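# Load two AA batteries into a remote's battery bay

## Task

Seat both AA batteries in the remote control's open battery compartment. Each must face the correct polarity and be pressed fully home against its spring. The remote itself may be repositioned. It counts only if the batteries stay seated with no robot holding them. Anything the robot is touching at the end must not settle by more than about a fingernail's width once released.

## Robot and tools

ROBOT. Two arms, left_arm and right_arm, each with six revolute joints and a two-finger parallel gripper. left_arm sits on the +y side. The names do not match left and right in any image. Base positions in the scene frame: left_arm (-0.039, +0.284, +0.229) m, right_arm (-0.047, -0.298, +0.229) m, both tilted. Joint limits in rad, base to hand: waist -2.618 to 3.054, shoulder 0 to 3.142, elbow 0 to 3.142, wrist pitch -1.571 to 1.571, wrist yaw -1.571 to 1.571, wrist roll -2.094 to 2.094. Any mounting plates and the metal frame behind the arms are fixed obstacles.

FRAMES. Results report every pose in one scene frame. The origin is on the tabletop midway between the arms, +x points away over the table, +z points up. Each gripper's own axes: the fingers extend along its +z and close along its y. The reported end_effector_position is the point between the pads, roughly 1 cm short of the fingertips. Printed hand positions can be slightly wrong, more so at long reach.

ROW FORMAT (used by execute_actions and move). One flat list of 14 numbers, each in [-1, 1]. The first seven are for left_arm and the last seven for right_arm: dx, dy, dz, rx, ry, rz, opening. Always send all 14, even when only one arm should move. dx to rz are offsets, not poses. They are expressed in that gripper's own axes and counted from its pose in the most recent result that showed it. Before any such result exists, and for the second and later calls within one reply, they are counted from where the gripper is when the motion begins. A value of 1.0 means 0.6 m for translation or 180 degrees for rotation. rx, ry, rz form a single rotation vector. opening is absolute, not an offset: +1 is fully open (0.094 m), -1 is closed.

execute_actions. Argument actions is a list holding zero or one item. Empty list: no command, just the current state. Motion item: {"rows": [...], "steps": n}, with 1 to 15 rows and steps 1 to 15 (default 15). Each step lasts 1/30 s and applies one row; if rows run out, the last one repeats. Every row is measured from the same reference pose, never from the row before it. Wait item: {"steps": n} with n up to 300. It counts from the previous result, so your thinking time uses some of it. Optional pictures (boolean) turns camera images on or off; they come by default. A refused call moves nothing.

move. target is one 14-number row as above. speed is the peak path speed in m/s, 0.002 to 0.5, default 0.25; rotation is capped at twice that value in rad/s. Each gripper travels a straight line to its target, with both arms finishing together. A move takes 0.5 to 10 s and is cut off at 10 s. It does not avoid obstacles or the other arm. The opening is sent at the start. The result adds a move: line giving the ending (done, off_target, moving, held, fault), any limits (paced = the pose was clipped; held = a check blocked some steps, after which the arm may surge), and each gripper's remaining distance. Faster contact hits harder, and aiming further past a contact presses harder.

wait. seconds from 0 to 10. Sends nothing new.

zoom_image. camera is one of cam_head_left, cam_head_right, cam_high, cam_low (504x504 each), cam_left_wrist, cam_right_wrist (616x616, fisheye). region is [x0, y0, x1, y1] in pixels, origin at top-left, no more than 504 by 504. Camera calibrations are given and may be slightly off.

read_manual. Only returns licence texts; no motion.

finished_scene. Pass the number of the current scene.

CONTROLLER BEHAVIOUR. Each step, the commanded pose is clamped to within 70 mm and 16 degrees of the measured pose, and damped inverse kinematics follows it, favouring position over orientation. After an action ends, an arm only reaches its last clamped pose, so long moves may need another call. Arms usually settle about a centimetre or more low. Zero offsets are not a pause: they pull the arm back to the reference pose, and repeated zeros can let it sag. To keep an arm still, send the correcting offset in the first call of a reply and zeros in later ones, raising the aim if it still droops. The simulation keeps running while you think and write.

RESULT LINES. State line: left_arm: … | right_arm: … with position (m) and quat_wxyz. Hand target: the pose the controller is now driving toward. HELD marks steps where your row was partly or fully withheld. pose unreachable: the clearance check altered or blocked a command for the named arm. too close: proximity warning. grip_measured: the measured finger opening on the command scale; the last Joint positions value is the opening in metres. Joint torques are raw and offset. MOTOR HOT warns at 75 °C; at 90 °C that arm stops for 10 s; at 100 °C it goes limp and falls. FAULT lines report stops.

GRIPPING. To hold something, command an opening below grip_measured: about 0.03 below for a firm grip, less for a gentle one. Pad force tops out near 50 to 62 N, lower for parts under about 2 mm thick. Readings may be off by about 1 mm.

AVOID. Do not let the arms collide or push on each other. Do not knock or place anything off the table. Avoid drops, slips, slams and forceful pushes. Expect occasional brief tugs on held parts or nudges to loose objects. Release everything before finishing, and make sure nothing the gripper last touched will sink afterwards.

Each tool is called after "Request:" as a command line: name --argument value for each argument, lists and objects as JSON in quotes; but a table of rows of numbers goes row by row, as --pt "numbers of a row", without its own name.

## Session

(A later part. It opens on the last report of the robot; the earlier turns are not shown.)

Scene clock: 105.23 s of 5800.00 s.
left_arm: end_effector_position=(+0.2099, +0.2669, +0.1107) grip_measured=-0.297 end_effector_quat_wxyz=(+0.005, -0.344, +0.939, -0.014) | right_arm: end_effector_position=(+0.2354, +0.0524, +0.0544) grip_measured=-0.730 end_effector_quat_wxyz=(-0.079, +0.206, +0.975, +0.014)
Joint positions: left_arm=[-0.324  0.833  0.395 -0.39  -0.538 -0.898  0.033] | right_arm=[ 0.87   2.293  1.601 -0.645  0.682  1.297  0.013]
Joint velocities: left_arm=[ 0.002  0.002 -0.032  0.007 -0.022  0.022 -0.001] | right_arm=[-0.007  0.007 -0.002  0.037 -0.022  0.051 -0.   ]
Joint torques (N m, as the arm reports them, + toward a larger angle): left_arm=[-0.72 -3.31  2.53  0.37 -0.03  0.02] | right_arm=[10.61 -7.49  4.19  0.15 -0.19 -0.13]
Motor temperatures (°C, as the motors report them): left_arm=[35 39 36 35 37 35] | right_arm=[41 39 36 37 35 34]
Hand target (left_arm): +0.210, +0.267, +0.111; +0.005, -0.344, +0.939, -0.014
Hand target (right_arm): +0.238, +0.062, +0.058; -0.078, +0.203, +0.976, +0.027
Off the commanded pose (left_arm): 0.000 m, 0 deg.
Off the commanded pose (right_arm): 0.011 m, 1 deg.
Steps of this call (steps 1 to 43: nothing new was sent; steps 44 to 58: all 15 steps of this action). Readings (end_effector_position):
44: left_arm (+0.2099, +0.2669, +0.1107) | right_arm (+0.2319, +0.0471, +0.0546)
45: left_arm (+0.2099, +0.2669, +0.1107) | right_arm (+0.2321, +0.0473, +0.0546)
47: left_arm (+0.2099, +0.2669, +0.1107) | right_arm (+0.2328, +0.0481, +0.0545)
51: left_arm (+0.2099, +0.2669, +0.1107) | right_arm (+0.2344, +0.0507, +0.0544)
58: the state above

Request:
execute_actions --actions '[{"rows":[[0,0,0,0,0,0,-0.3,0.002,0.017,-0.004,-0.008,0,0,-0.76],[0,0,0,0,0,0,-0.3,0.001,0.017,-0.002,-0.008,0,0,-0.76],[0,0,0,0,0,0,-0.3,0,0.017,0,-0.008,0,0,-0.76],[0,0,0,0,0,0,-0.3,-0.001,0.017,0.002,-0.008,0,0,-0.76],[0,0,0,0,0,0,-0.3,-0.002,0.017,0.004,-0.008,0,0,-0.76],[0,0,0,0,0,0,-0.3,-0.003,0.017,0.006,-0.008,0,0,-0.76],[0,0,0,0,0,0,-0.3,-0.004,0.017,0.008,-0.008,0,0,-0.76],[0,0,0,0,0,0,-0.3,-0.005,0.017,0.010,-0.008,0,0,-0.76],[0,0,0,0,0,0,-0.3,-0.006,0.017,0.012,-0.008,0,0,-0.76],[0,0,0,0,0,0,-0.3,-0.007,0.017,0.014,-0.008,0,0,-0.76],[0,0,0,0,0,0,-0.3,-0.008,0.017,0.016,-0.008,0,0,-0.76]],"steps":15}]'

Request:
zoom_image --camera "cam_right_wrist" --region '[230, 220, 410, 400]'

Request:
zoom_image --camera "cam_low" --region '[185, 230, 245, 270]'

Scene clock: 110.20 s of 5800.00 s.
left_arm: end_effector_position=(+0.2099, +0.2669, +0.1107) grip_measured=-0.297 end_effector_quat_wxyz=(+0.005, -0.344, +0.939, -0.014) | right_arm: end_effector_position=(+0.2391, +0.0491, +0.0401) grip_measured=-0.730 end_effector_quat_wxyz=(-0.078, +0.210, +0.974, +0.011)
Joint positions: left_arm=[-0.324  0.833  0.395 -0.39  -0.538 -0.898  0.033] | right_arm=[ 0.839  2.309  1.601 -0.61   0.678  1.271  0.013]
Joint velocities: left_arm=[-0.022 -0.002  0.002 -0.037  0.007  0.007 -0.   ] | right_arm=[-0.017  0.007  0.007  0.022 -0.022 -0.066 -0.001]
Joint torques (N m, as the arm reports them, + toward a larger angle): left_arm=[-0.72 -3.31  2.53  0.37 -0.02  0.01] | right_arm=[10.63 -7.59  4.25  0.22 -0.15 -0.12]
Motor temperatures (°C, as the motors report them): left_arm=[35 39 36 35 37 35] | right_arm=[41 39 36 37 35 34]
Hand target (left_arm): +0.210, +0.267, +0.111; +0.005, -0.344, +0.939, -0.014
Hand target (right_arm): +0.242, +0.060, +0.044; -0.076, +0.207, +0.975, +0.026
Off the commanded pose (left_arm): 0.000 m, 0 deg.
Off the commanded pose (right_arm): 0.012 m, 2 deg.
Steps of this call (steps 1 to 90: nothing new was sent; then 1.47 s passed at rest; steps 91 to 105: all 15 steps of this action). Readings (end_effector_position):
91: left_arm (+0.2099, +0.2669, +0.1107) | right_arm (+0.2357, +0.0529, +0.0543)
92: left_arm (+0.2099, +0.2669, +0.1107) | right_arm (+0.2359, +0.0530, +0.0542)
94: left_arm (+0.2099, +0.2669, +0.1107) | right_arm (+0.2367, +0.0530, +0.0536)
98: left_arm (+0.2099, +0.2669, +0.1107) | right_arm (+0.2392, +0.0513, +0.0494)
105: the state above
camera_calibration (this result's frames):
cam_left_wrist: T_world_to_cam=[[0.922737, -0.379917, 0.0649506, -0.106469], [-0.348912, -0.751772, 0.559553, 0.216172], [-0.163756, -0.538982, -0.826246, 0.389924], [0, 0, 0, 1]] pos_world=[0.23752, 0.332225, 0.208128]
cam_right_wrist: T_world_to_cam=[[-0.159698, -0.985614, -0.0553292, 0.0941545], [-0.790288, 0.0940602, 0.605473, 0.198134], [-0.591558, 0.140419, -0.793941, 0.287215], [0, 0, 0, 1]] pos_world=[0.341523, 0.0338332, 0.113277]

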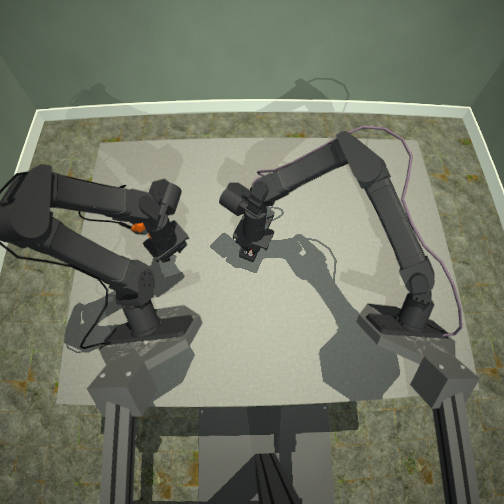

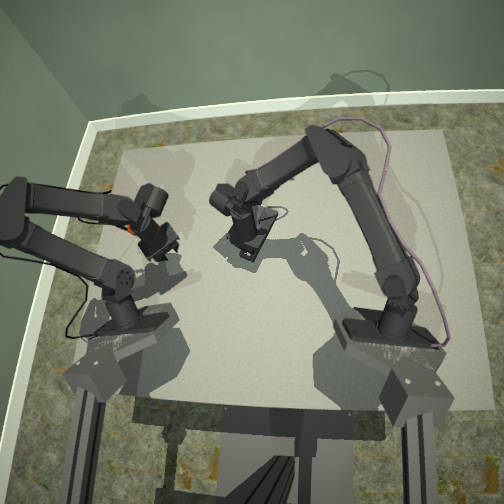

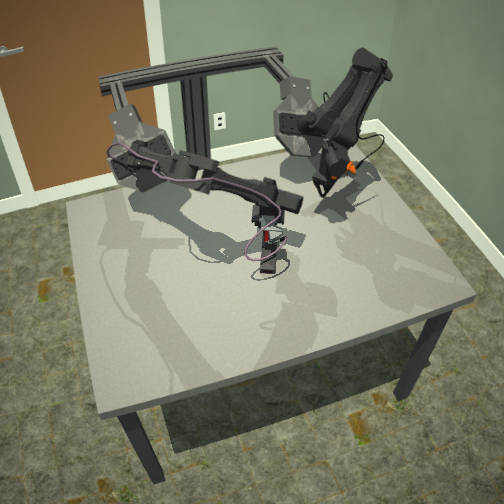

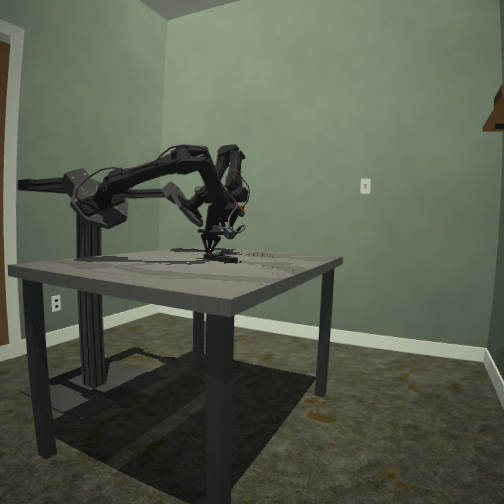

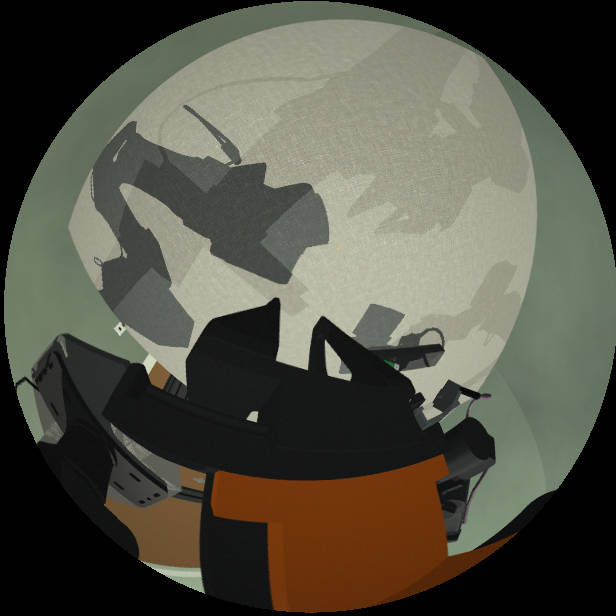

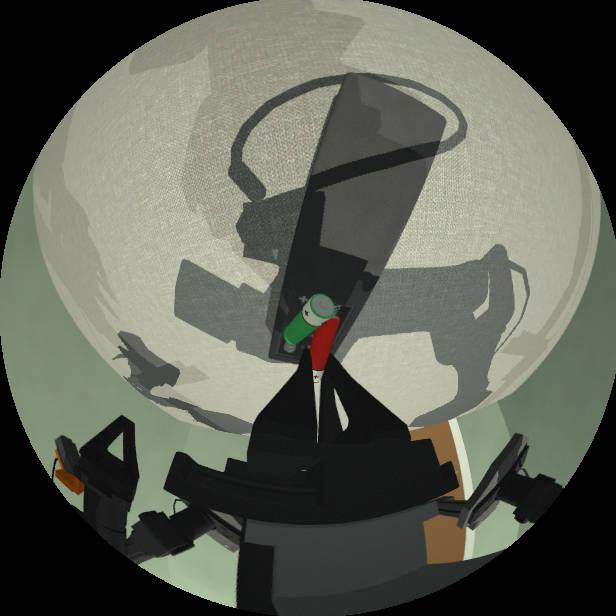

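Region (230, 220, 410, 400) of cam_right_wrist's 616x616 image, scaled by 2.800, with more detail than that image has.

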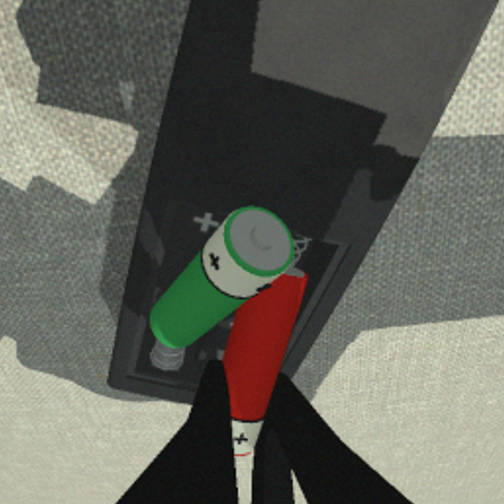

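Region (185, 230, 245, 270) of cam_low's 504x504 image, scaled by 8.400, with more detail than that image has.

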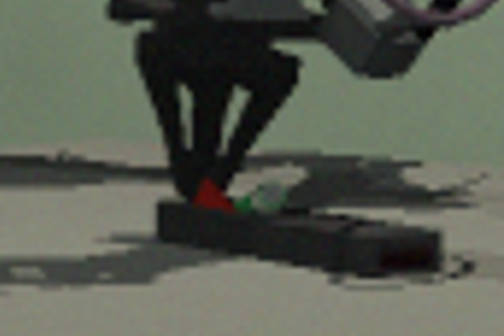

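Request:
execute_actions --actions '[]'

Scene clock: 119.07 s of 5800.00 s.
left_arm: end_effector_position=(+0.2099, +0.2669, +0.1107) grip_measured=-0.297 end_effector_quat_wxyz=(+0.005, -0.344, +0.939, -0.014) | right_arm: end_effector_position=(+0.2391, +0.0494, +0.0402) grip_measured=-0.730 end_effector_quat_wxyz=(-0.079, +0.209, +0.975, +0.012)
Joint positions: left_arm=[-0.324  0.833  0.395 -0.39  -0.538 -0.898  0.033] | right_arm=[ 0.839  2.309  1.601 -0.609  0.677  1.267  0.013]
Joint velocities: left_arm=[-0.002  0.007 -0.002  0.007 -0.051 -0.081 -0.001] | right_arm=[-0.012 -0.017  0.002  0.007  0.022 -0.007 -0.   ]
Joint torques (N m, as the arm reports them, + toward a larger angle): left_arm=[-0.73 -3.3   2.53  0.37 -0.02  0.01] | right_arm=[10.73 -7.57  4.28  0.19 -0.16 -0.11]
Motor temperatures (°C, as the motors report them): left_arm=[35 39 36 35 37 35] | right_arm=[41 39 36 37 35 34]
Hand target (left_arm): +0.210, +0.267, +0.111; +0.005, -0.344, +0.939, -0.014
Hand target (right_arm): +0.242, +0.060, +0.044; -0.076, +0.207, +0.975, +0.026
Off the commanded pose (left_arm): 0.000 m, 0 deg.
Off the commanded pose (right_arm): 0.012 m, 2 deg.
Steps of this call (steps 1 to 90: nothing new was sent; then 5.87 s passed at rest). Readings (end_effector_position):
1: left_arm (+0.2099, +0.2669, +0.1107) | right_arm (+0.2391, +0.0492, +0.0401)
2: left_arm (+0.2099, +0.2669, +0.1107) | right_arm (+0.2391, +0.0494, +0.0402)
4: left_arm (+0.2099, +0.2669, +0.1107) | right_arm (+0.2391, +0.0494, +0.0402)
8: left_arm (+0.2099, +0.2669, +0.1107) | right_arm (+0.2391, +0.0494, +0.0402)
90: the state above
camera_calibration (this result's frames):
cam_left_wrist: T_world_to_cam=[[0.922737, -0.379917, 0.0649506, -0.106469], [-0.348912, -0.751772, 0.559553, 0.216172], [-0.163756, -0.538982, -0.826246, 0.389924], [0, 0, 0, 1]] pos_world=[0.23752, 0.332225, 0.208128]
cam_right_wrist: T_world_to_cam=[[-0.156882, -0.985962, -0.0571572, 0.0938835], [-0.790493, 0.0906652, 0.605723, 0.198306], [-0.592037, 0.140209, -0.79362, 0.2873], [0, 0, 0, 1]] pos_world=[0.341581, 0.034304, 0.113255]

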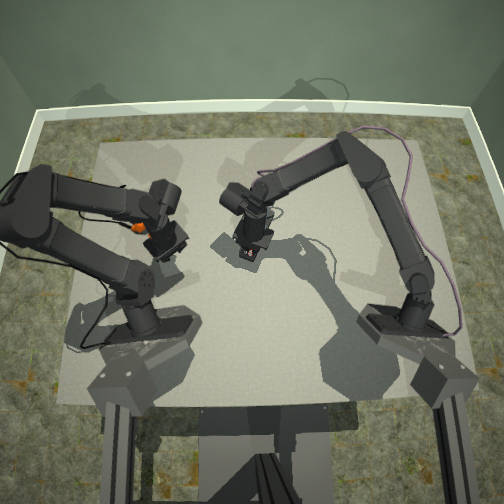

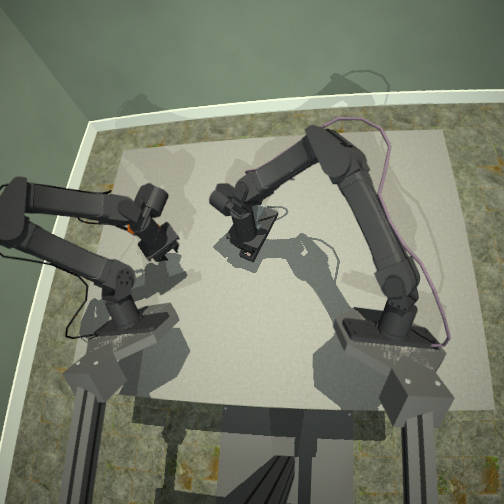

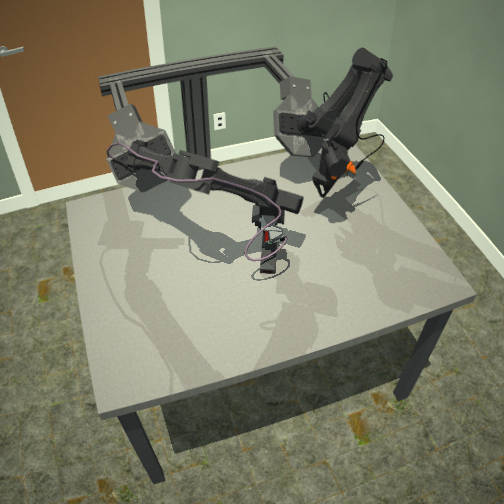

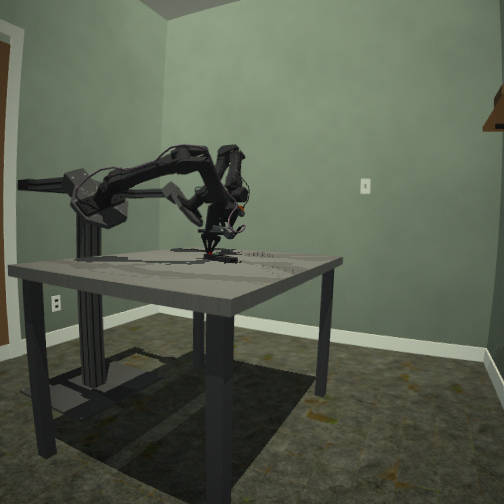

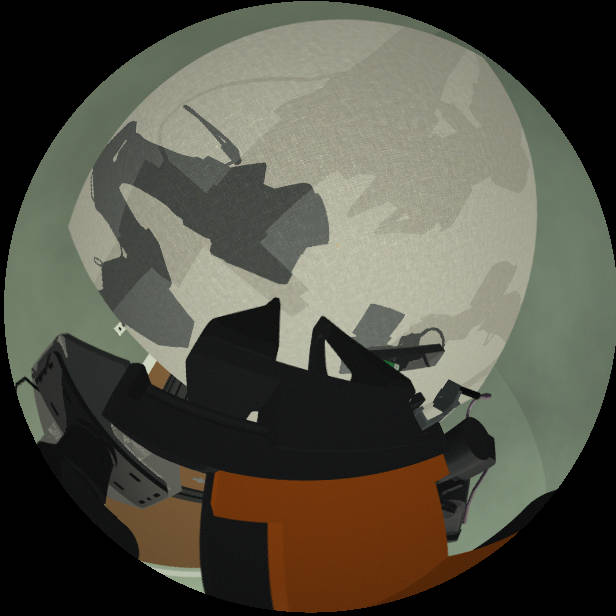

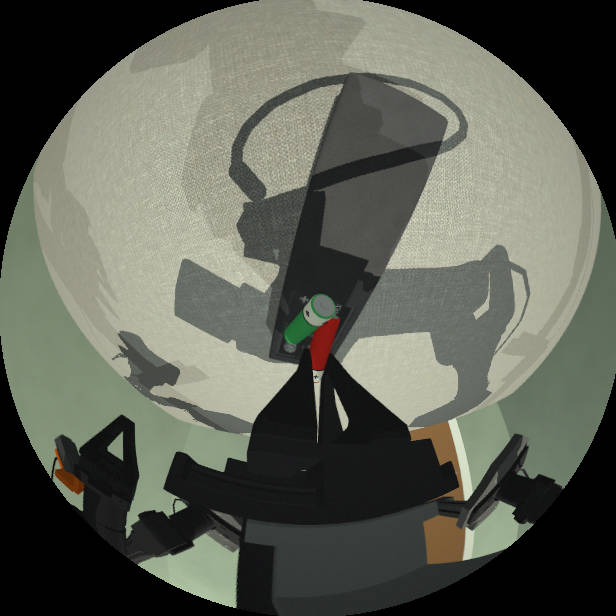

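Request:
execute_actions --actions '[{"rows":[[0,0,0,0,0,0,-0.3,0,0.018,-0.006,-0.008,0,0,-0.73],[0,0,0,0,0,0,-0.3,0,0.018,-0.006,-0.008,0,0,-0.71],[0,0,0,0,0,0,-0.3,0,0.018,-0.006,-0.008,0,0,-0.69],[0,0,0,0,0,0,-0.3,0,0.018,-0.006,-0.008,0,0,-0.67],[0,0,0,0,0,0,-0.3,0,0.018,-0.006,-0.008,0,0,-0.65],[0,0,0,0,0,0,-0.3,0,0.018,-0.006,-0.008,0,0,-0.62],[0,0,0,0,0,0,-0.3,0,0.018,-0.006,-0.008,0,0,-0.59],[0,0,0,0,0,0,-0.3,0,0.018,-0.006,-0.008,0,0,-0.56]],"steps":15}]' --pictures false

Request:
move --target '[0,0,0,0,0,0,-0.3,0,0.01,-0.1,0,0,0,-0.56]' --speed 0.08

Scene clock: 123.43 s of 5800.00 s.
left_arm: end_effector_position=(+0.2099, +0.2669, +0.1107) grip_measured=-0.297 end_effector_quat_wxyz=(+0.005, -0.344, +0.939, -0.014) | right_arm: end_effector_position=(+0.2393, +0.0492, +0.0399) grip_measured=-0.562 end_effector_quat_wxyz=(-0.078, +0.209, +0.975, +0.012)
Joint positions: left_arm=[-0.324  0.833  0.395 -0.39  -0.538 -0.898  0.033] | right_arm=[ 0.838  2.309  1.601 -0.608  0.677  1.267  0.021]
Joint velocities: left_arm=[ 0.007 -0.017  0.002 -0.081 -0.037  0.007 -0.001] | right_arm=[-0.012  0.002 -0.002 -0.007  0.037 -0.095 -0.001]
Joint torques (N m, as the arm reports them, + toward a larger angle): left_arm=[-0.72 -3.32  2.52  0.36 -0.02  0.02] | right_arm=[10.44 -7.63  4.41  0.13 -0.15 -0.08]
Motor temperatures (°C, as the motors report them): left_arm=[35 39 36 35 37 35] | right_arm=[42 39 36 37 35 34]
Hand target (left_arm): +0.210, +0.267, +0.111; +0.005, -0.344, +0.939, -0.014
Hand target (right_arm): +0.244, +0.059, +0.044; -0.076, +0.210, +0.975, +0.025
Off the commanded pose (left_arm): 0.000 m, 0 deg.
Off the commanded pose (right_arm): 0.012 m, 1 deg.
Steps of this call (steps 1 to 90: nothing new was sent; then 0.87 s passed at rest; steps 91 to 105: all 15 steps of this action). Readings (end_effector_position):
91: left_arm (+0.2099, +0.2669, +0.1107) | right_arm (+0.2391, +0.0494, +0.0402)
92: left_arm (+0.2099, +0.2669, +0.1107) | right_arm (+0.2391, +0.0494, +0.0402)
94: left_arm (+0.2099, +0.2669, +0.1107) | right_arm (+0.2391, +0.0494, +0.0401)
98: left_arm (+0.2099, +0.2669, +0.1107) | right_arm (+0.2393, +0.0492, +0.0399)
105: the state above

Scene clock: 124.97 s of 5800.00 s.
left_arm: end_effector_position=(+0.2099, +0.2669, +0.1107) grip_measured=-0.297 end_effector_quat_wxyz=(+0.005, -0.344, +0.939, -0.014) | right_arm: end_effector_position=(+0.2410, +0.0452, +0.0858) grip_measured=-0.562 end_effector_quat_wxyz=(-0.090, +0.202, +0.975, +0.000)
Joint positions: left_arm=[-0.324  0.833  0.395 -0.39  -0.538 -0.898  0.033] | right_arm=[ 0.907  2.254  1.658 -0.817  0.681  1.368  0.021]
Joint velocities: left_arm=[ 0.017 -0.012 -0.017  0.022 -0.007 -0.051 -0.001] | right_arm=[-0.007 -0.017  0.007  0.007 -0.007  0.037  0.001]
Joint torques (N m, as the arm reports them, + toward a larger angle): left_arm=[-0.72 -3.32  2.52  0.36 -0.03  0.01] | right_arm=[11.41 -9.44  4.36 -0.04  0.06  0.09]
Motor temperatures (°C, as the motors report them): left_arm=[35 39 36 35 37 35] | right_arm=[42 39 36 37 35 34]
Hand target (left_arm): +0.210, +0.267, +0.111; +0.005, -0.344, +0.939, -0.014
Hand target (right_arm): +0.250, +0.051, +0.099; -0.079, +0.209, +0.975, +0.012
Off the commanded pose (left_arm): 0.000 m, 0 deg.
Off the commanded pose (right_arm): 0.018 m, 2 deg.
move: off_target (right_arm)
camera_calibration (this result's frames):
cam_left_wrist: T_world_to_cam=[[0.922737, -0.379917, 0.0649506, -0.106469], [-0.348912, -0.751772, 0.559553, 0.216172], [-0.163756, -0.538982, -0.826246, 0.389924], [0, 0, 0, 1]] pos_world=[0.23752, 0.332225, 0.208128]
cam_right_wrist: T_world_to_cam=[[-0.142867, -0.989095, -0.0357755, 0.0876233], [-0.775091, 0.0893316, 0.625502, 0.167173], [-0.615485, 0.117093, -0.779402, 0.330698], [0, 0, 0, 1]] pos_world=[0.345633, 0.0330115, 0.156314]

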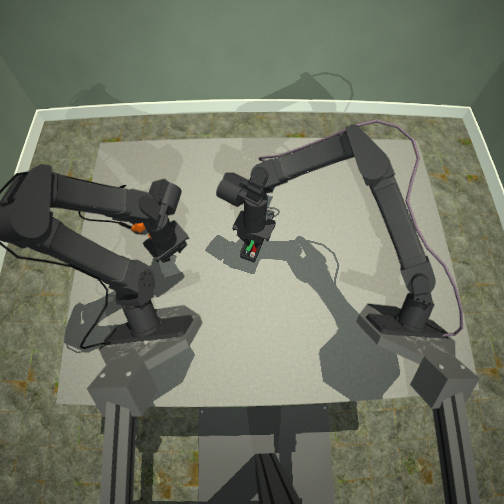

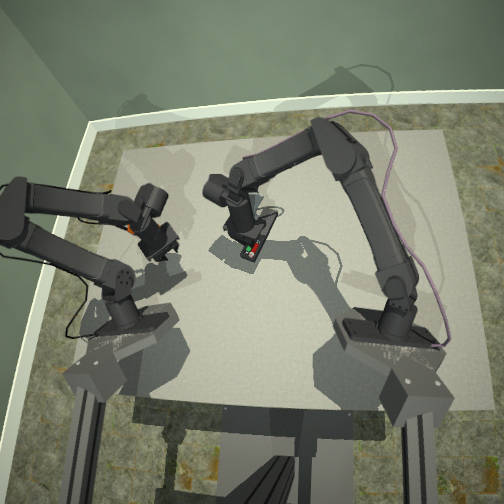

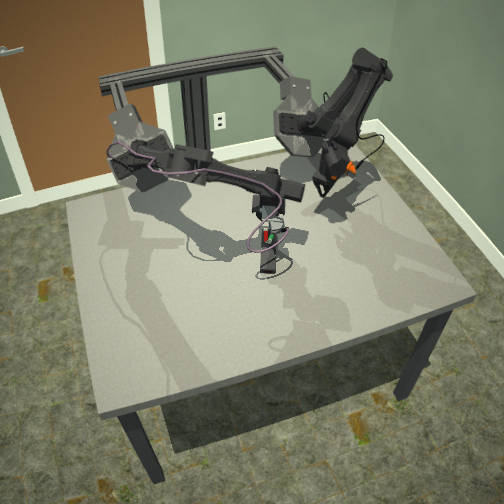

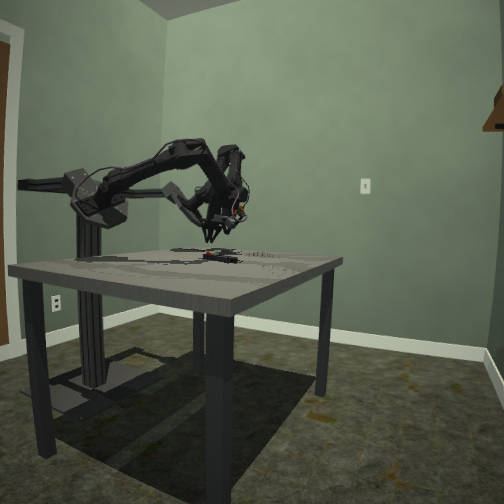

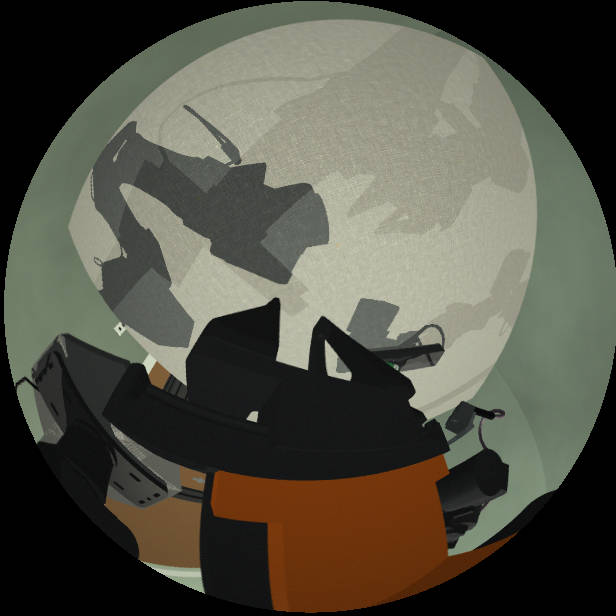

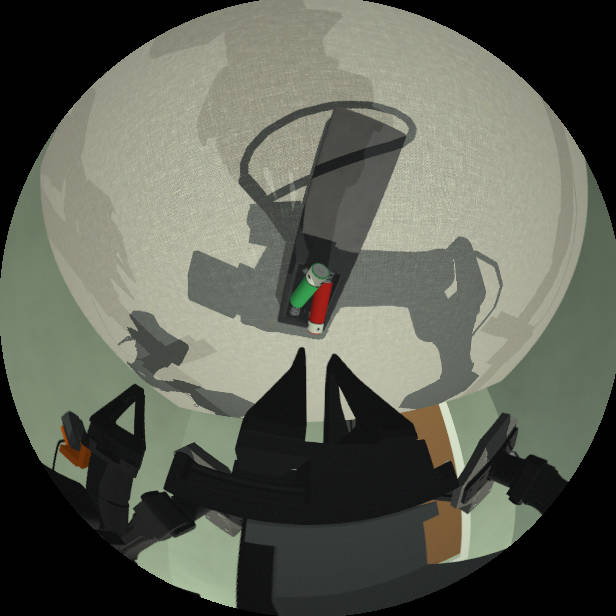

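Request:
move --target '[0.228,-0.237,0.05,0.101,-0.168,0.348,0.5,-0.279,-0.32,-0.129,-0.167,-0.199,-0.594,-0.56]' --speed 0.3

Scene clock: 140.90 s of 5800.00 s.
left_arm: end_effector_position=(+0.1920, +0.0771, +0.0831) grip_measured=+0.497 end_effector_quat_wxyz=(+0.283, +0.192, +0.938, -0.055) | right_arm: end_effector_position=(+0.3256, -0.1981, +0.1339) grip_measured=-0.562 end_effector_quat_wxyz=(-0.239, +0.634, -0.698, -0.230)
Joint positions: left_arm=[-0.916  2.167  0.269  1.524 -0.93   0.257  0.07 ] | right_arm=[ 0.083  1.16   0.842 -0.395 -0.284 -1.464  0.021]
Joint velocities: left_arm=[-0.012  0.002 -0.027  0.022 -0.007 -0.051 -0.001] | right_arm=[-0.017  0.002  0.002 -0.037 -0.095 -0.081 -0.001]
Joint torques (N m, as the arm reports them, + toward a larger angle): left_arm=[-6.94 -3.28  1.04  1.21  0.19  0.11] | right_arm=[ 1.52 -6.81  5.02  0.23 -0.67 -0.07]
Motor temperatures (°C, as the motors report them): left_arm=[35 39 36 36 37 35] | right_arm=[41 40 36 37 35 34]
Hand target (left_arm): +0.194, +0.066, +0.084; +0.290, +0.193, +0.935, -0.065
Hand target (right_arm): +0.331, -0.196, +0.139; +0.250, -0.635, +0.692, +0.235
Off the commanded pose (left_arm): 0.010 m, 2 deg.
Off the commanded pose (right_arm): 0.007 m, 2 deg.
After step 90, 8.77 s passed at rest.
move: done
camera_calibration (this result's frames):
cam_left_wrist: T_world_to_cam=[[-0.0148849, -0.959921, 0.279875, 0.0466553], [-0.998836, 0.0271172, 0.0398848, 0.190546], [-0.0458757, -0.278956, -0.959208, 0.230281], [0, 0, 0, 1]] pos_world=[0.201583, 0.103857, 0.20023]
cam_right_wrist: T_world_to_cam=[[0.981954, 0.135585, 0.131845, -0.305084], [0.156234, -0.974423, -0.16153, -0.184203], [0.106571, 0.179213, -0.978021, 0.252571], [0, 0, 0, 1]] pos_world=[0.301441, -0.183391, 0.257489]

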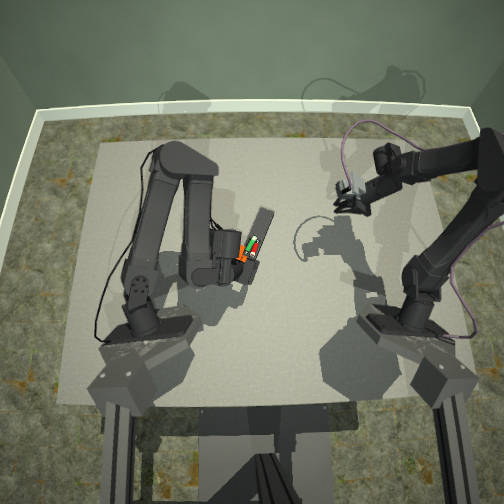

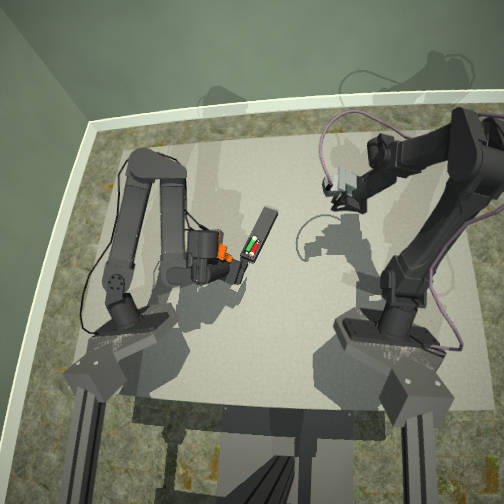

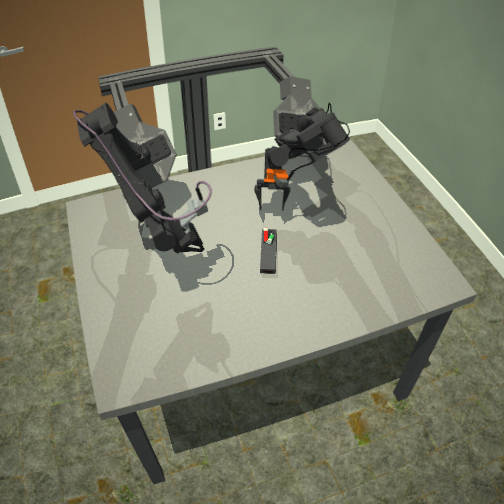

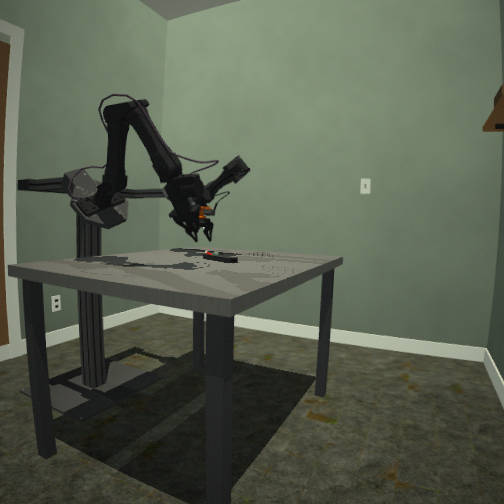

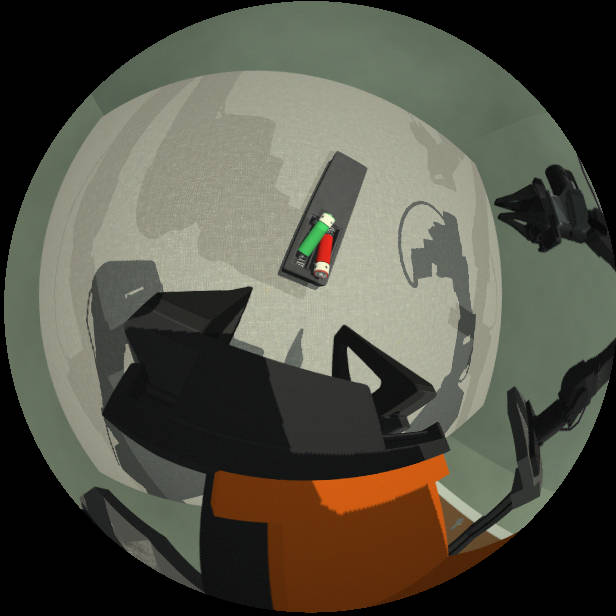

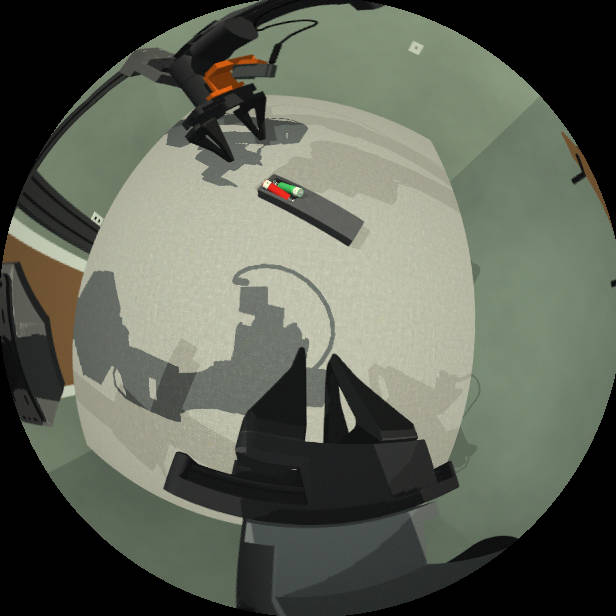

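Request:
move --target '[-0.017,-0.013,0.128,0,0,0.005,0.6,0,0,0,0,0,0,-0.56]' --speed 0.08

Scene clock: 146.53 s of 5800.00 s.
left_arm: end_effector_position=(+0.2371, +0.0590, +0.0289) grip_measured=+0.597 end_effector_quat_wxyz=(+0.288, +0.191, +0.937, -0.046) | right_arm: end_effector_position=(+0.3251, -0.1987, +0.1334) grip_measured=-0.562 end_effector_quat_wxyz=(-0.238, +0.635, -0.698, -0.229)
Joint positions: left_arm=[-0.707  2.26   0.485  1.494 -0.748  0.376  0.075] | right_arm=[ 0.083  1.16   0.842 -0.397 -0.28  -1.466  0.021]
Joint velocities: left_arm=[ 0.007  0.002  0.002  0.007 -0.037 -0.066 -0.   ] | right_arm=[ 0.007 -0.007 -0.012 -0.022 -0.051  0.022 -0.001]
Joint torques (N m, as the arm reports them, + toward a larger angle): left_arm=[-6.44 -4.32  0.75  0.99  0.18  0.11] | right_arm=[ 1.83 -7.08  3.6   0.37 -0.44  0.01]
Motor temperatures (°C, as the motors report them): left_arm=[36 39 36 36 37 35] | right_arm=[41 40 36 37 35 34]
Hand target (left_arm): +0.237, +0.052, +0.024; +0.286, +0.200, +0.936, -0.051
Hand target (right_arm): +0.325, -0.198, +0.134; +0.239, -0.634, +0.698, +0.230
Off the commanded pose (left_arm): 0.010 m, 1 deg.
Off the commanded pose (right_arm): 0.001 m, 0 deg.
After step 90, 1.20 s passed at rest.
move: done
camera_calibration (this result's frames):
cam_left_wrist: T_world_to_cam=[[-0.0131632, -0.964047, 0.265407, 0.0453552], [-0.999418, 0.0210398, 0.026856, 0.239129], [-0.0314745, -0.264899, -0.963762, 0.171137], [0, 0, 0, 1]] pos_world=[0.244973, 0.0840272, 0.146475]
cam_right_wrist: T_world_to_cam=[[0.981755, 0.138092, 0.13072, -0.303806], [0.158116, -0.974728, -0.157809, -0.185891], [0.105624, 0.175599, -0.978779, 0.251968], [0, 0, 0, 1]] pos_world=[0.301041, -0.183485, 0.256999]

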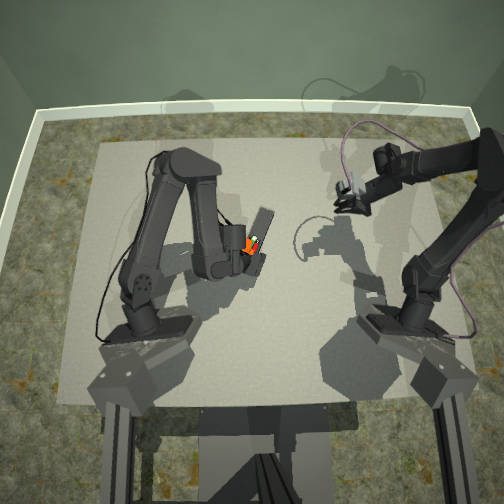

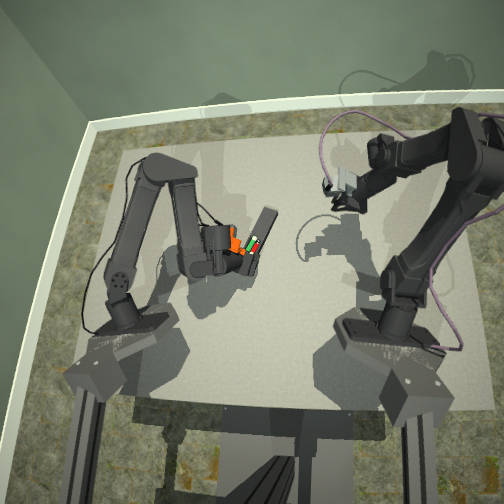

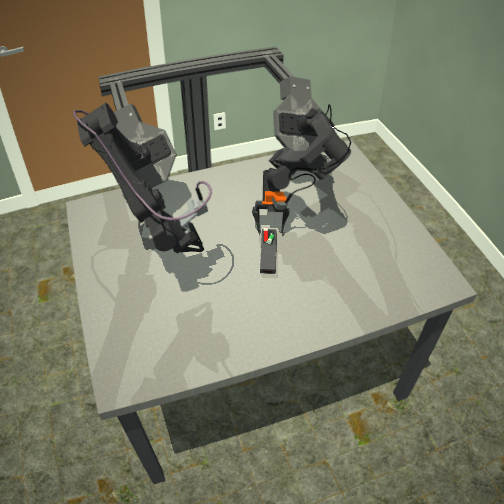

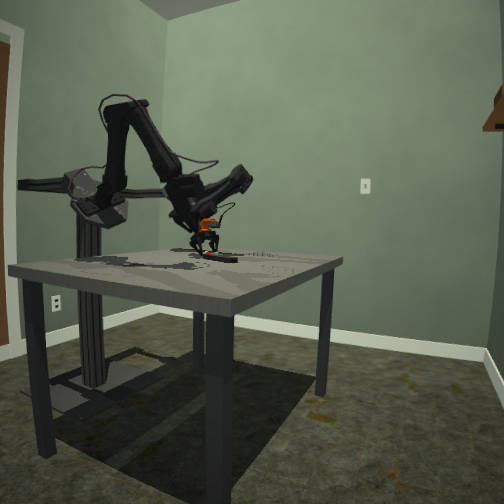

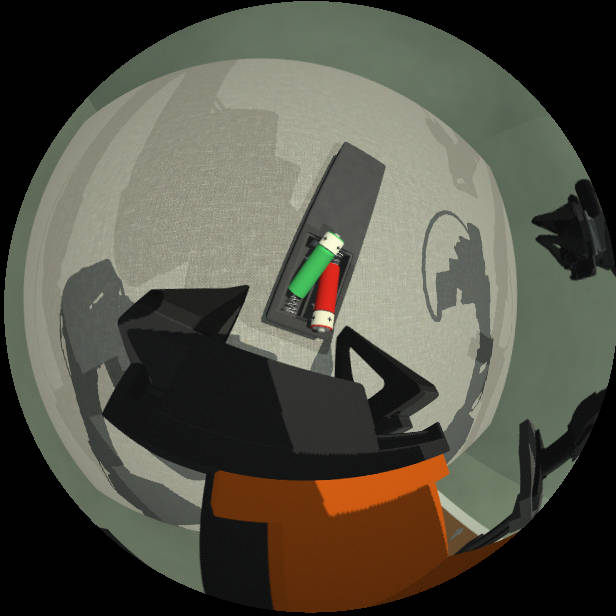

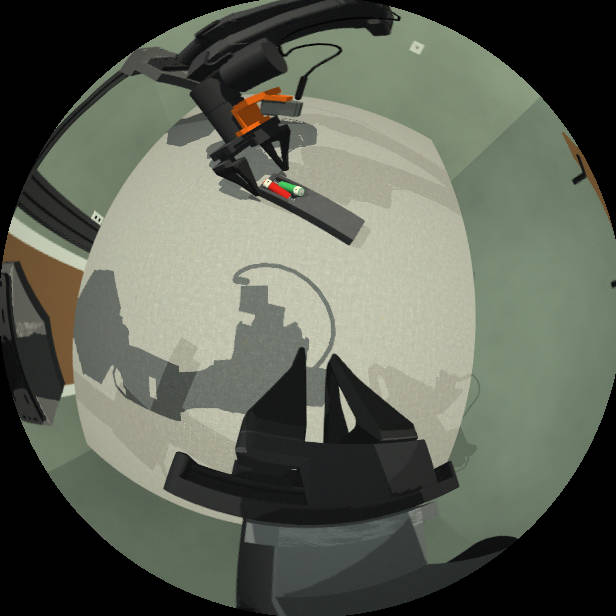

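Request:
execute_actions --actions '[{"rows":[[0,-0.012,0.011,0,0,0.004,0.6,0,0,0,0,0,0,-0.56],[0,-0.014,0.012,0,0,0.004,0.6,0,0,0,0,0,0,-0.56],[0,-0.016,0.014,0,0,0.004,0.55,0,0,0,0,0,0,-0.56],[0,-0.018,0.016,0,0,0.004,0.55,0,0,0,0,0,0,-0.56],[0,-0.02,0.018,0,0,0.004,0.5,0,0,0,0,0,0,-0.56],[0,-0.022,0.02,0,0,0.004,0.5,0,0,0,0,0,0,-0.56],[0,-0.023,0.022,0,0,0.004,0.5,0,0,0,0,0,0,-0.56],[0,-0.024,0.024,0,0,0.004,0.5,0,0,0,0,0,0,-0.56],[0,-0.024,0.025,0,0,0.004,0.5,0,0,0,0,0,0,-0.56]],"steps":15}]'

Scene clock: 151.23 s of 5800.00 s.
left_arm: end_effector_position=(+0.2393, +0.0476, +0.0209) grip_measured=+0.503 end_effector_quat_wxyz=(+0.291, +0.191, +0.936, -0.046) | right_arm: end_effector_position=(+0.3251, -0.1993, +0.1330) grip_measured=-0.562 end_effector_quat_wxyz=(-0.236, +0.636, -0.699, -0.227)
Joint positions: left_arm=[-0.707  2.307  0.542  1.492 -0.746  0.382  0.071] | right_arm=[ 0.083  1.16   0.842 -0.397 -0.276 -1.466  0.021]
Joint velocities: left_arm=[-0.012 -0.007  0.027  0.022 -0.022 -0.022 -0.   ] | right_arm=[-0.032  0.017 -0.017 -0.022 -0.066 -0.066 -0.   ]
Joint torques (N m, as the arm reports them, + toward a larger angle): left_arm=[-6.85 -4.5   0.79  1.08  0.05  0.03] | right_arm=[ 1.82 -7.08  3.64  0.34 -0.45 -0.01]
Motor temperatures (°C, as the motors report them): left_arm=[36 39 36 36 37 35] | right_arm=[40 40 36 37 35 34]
Hand target (left_arm): +0.239, +0.043, +0.016; +0.289, +0.197, +0.936, -0.044
Hand target (right_arm): +0.325, -0.199, +0.133; +0.238, -0.636, +0.698, +0.229
Off the commanded pose (left_arm): 0.007 m, 1 deg.
Off the commanded pose (right_arm): 0.001 m, 0 deg.
Steps of this call (steps 1 to 90: nothing new was sent; then 1.20 s passed at rest; steps 91 to 105: all 15 steps of this action). Readings (end_effector_position):
91: left_arm (+0.2366, +0.0586, +0.0285) | right_arm (+0.3251, -0.1988, +0.1334)
92: left_arm (+0.2365, +0.0579, +0.0279) | right_arm (+0.3251, -0.1989, +0.1333)
94: left_arm (+0.2365, +0.0555, +0.0259) | right_arm (+0.3251, -0.1990, +0.1332)
98: left_arm (+0.2378, +0.0502, +0.0222) | right_arm (+0.3251, -0.1992, +0.1331)
105: the state above
camera_calibration (this result's frames):
cam_left_wrist: T_world_to_cam=[[-0.0141598, -0.963535, 0.267209, 0.0366957], [-0.999574, 0.0204591, 0.020805, 0.242004], [-0.0255132, -0.2668, -0.963414, 0.159203], [0, 0, 0, 1]] pos_world=[0.246482, 0.0728819, 0.138538]
cam_right_wrist: T_world_to_cam=[[0.981786, 0.138442, 0.130116, -0.303543], [0.157917, -0.975413, -0.153726, -0.187153], [0.105634, 0.171474, -0.979509, 0.250887], [0, 0, 0, 1]] pos_world=[0.301066, -0.183549, 0.256472]

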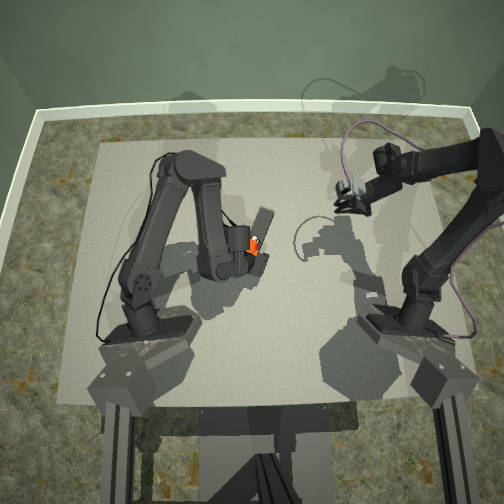

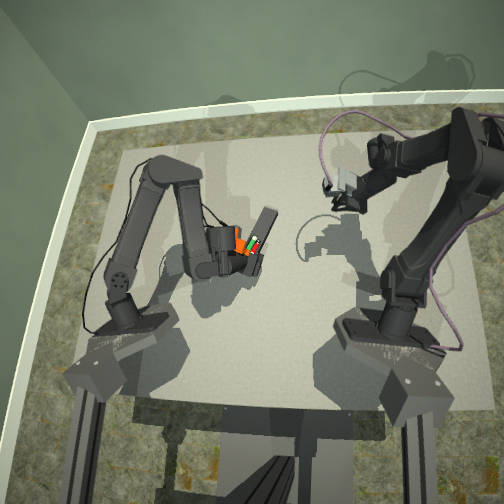

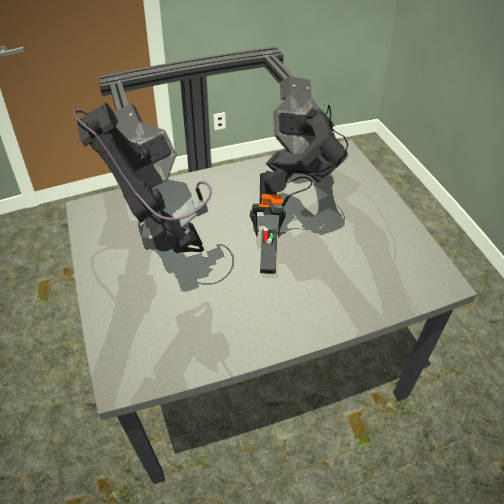

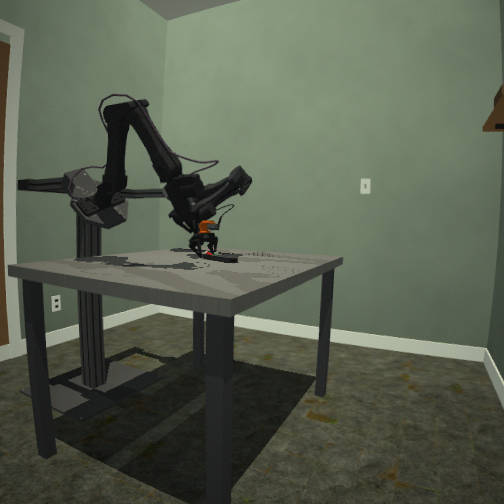

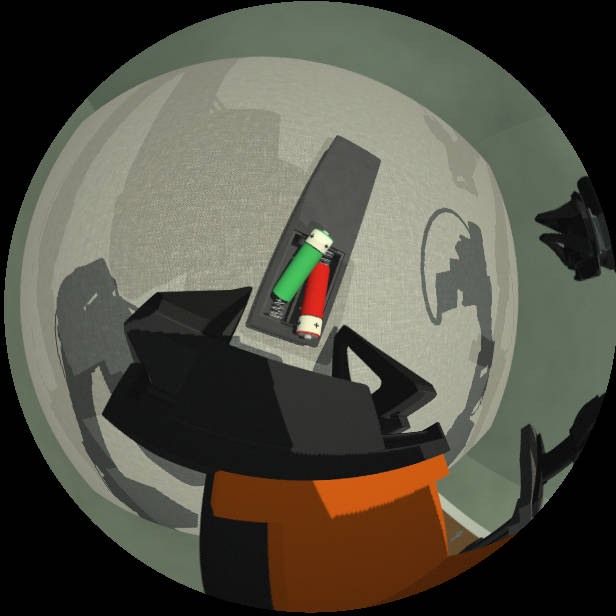

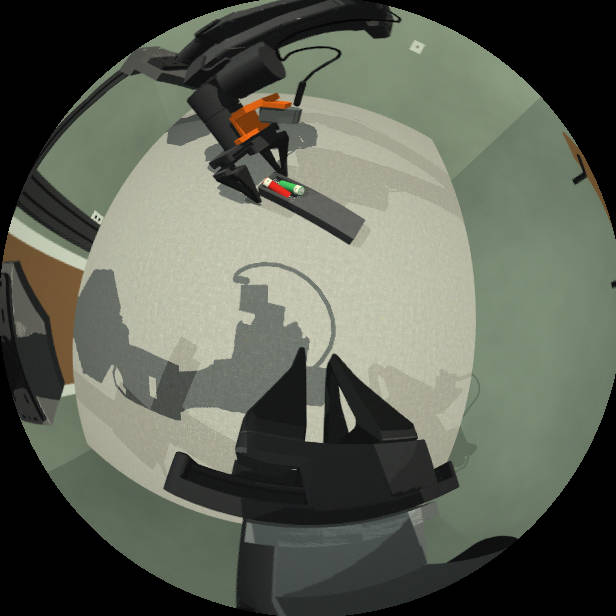

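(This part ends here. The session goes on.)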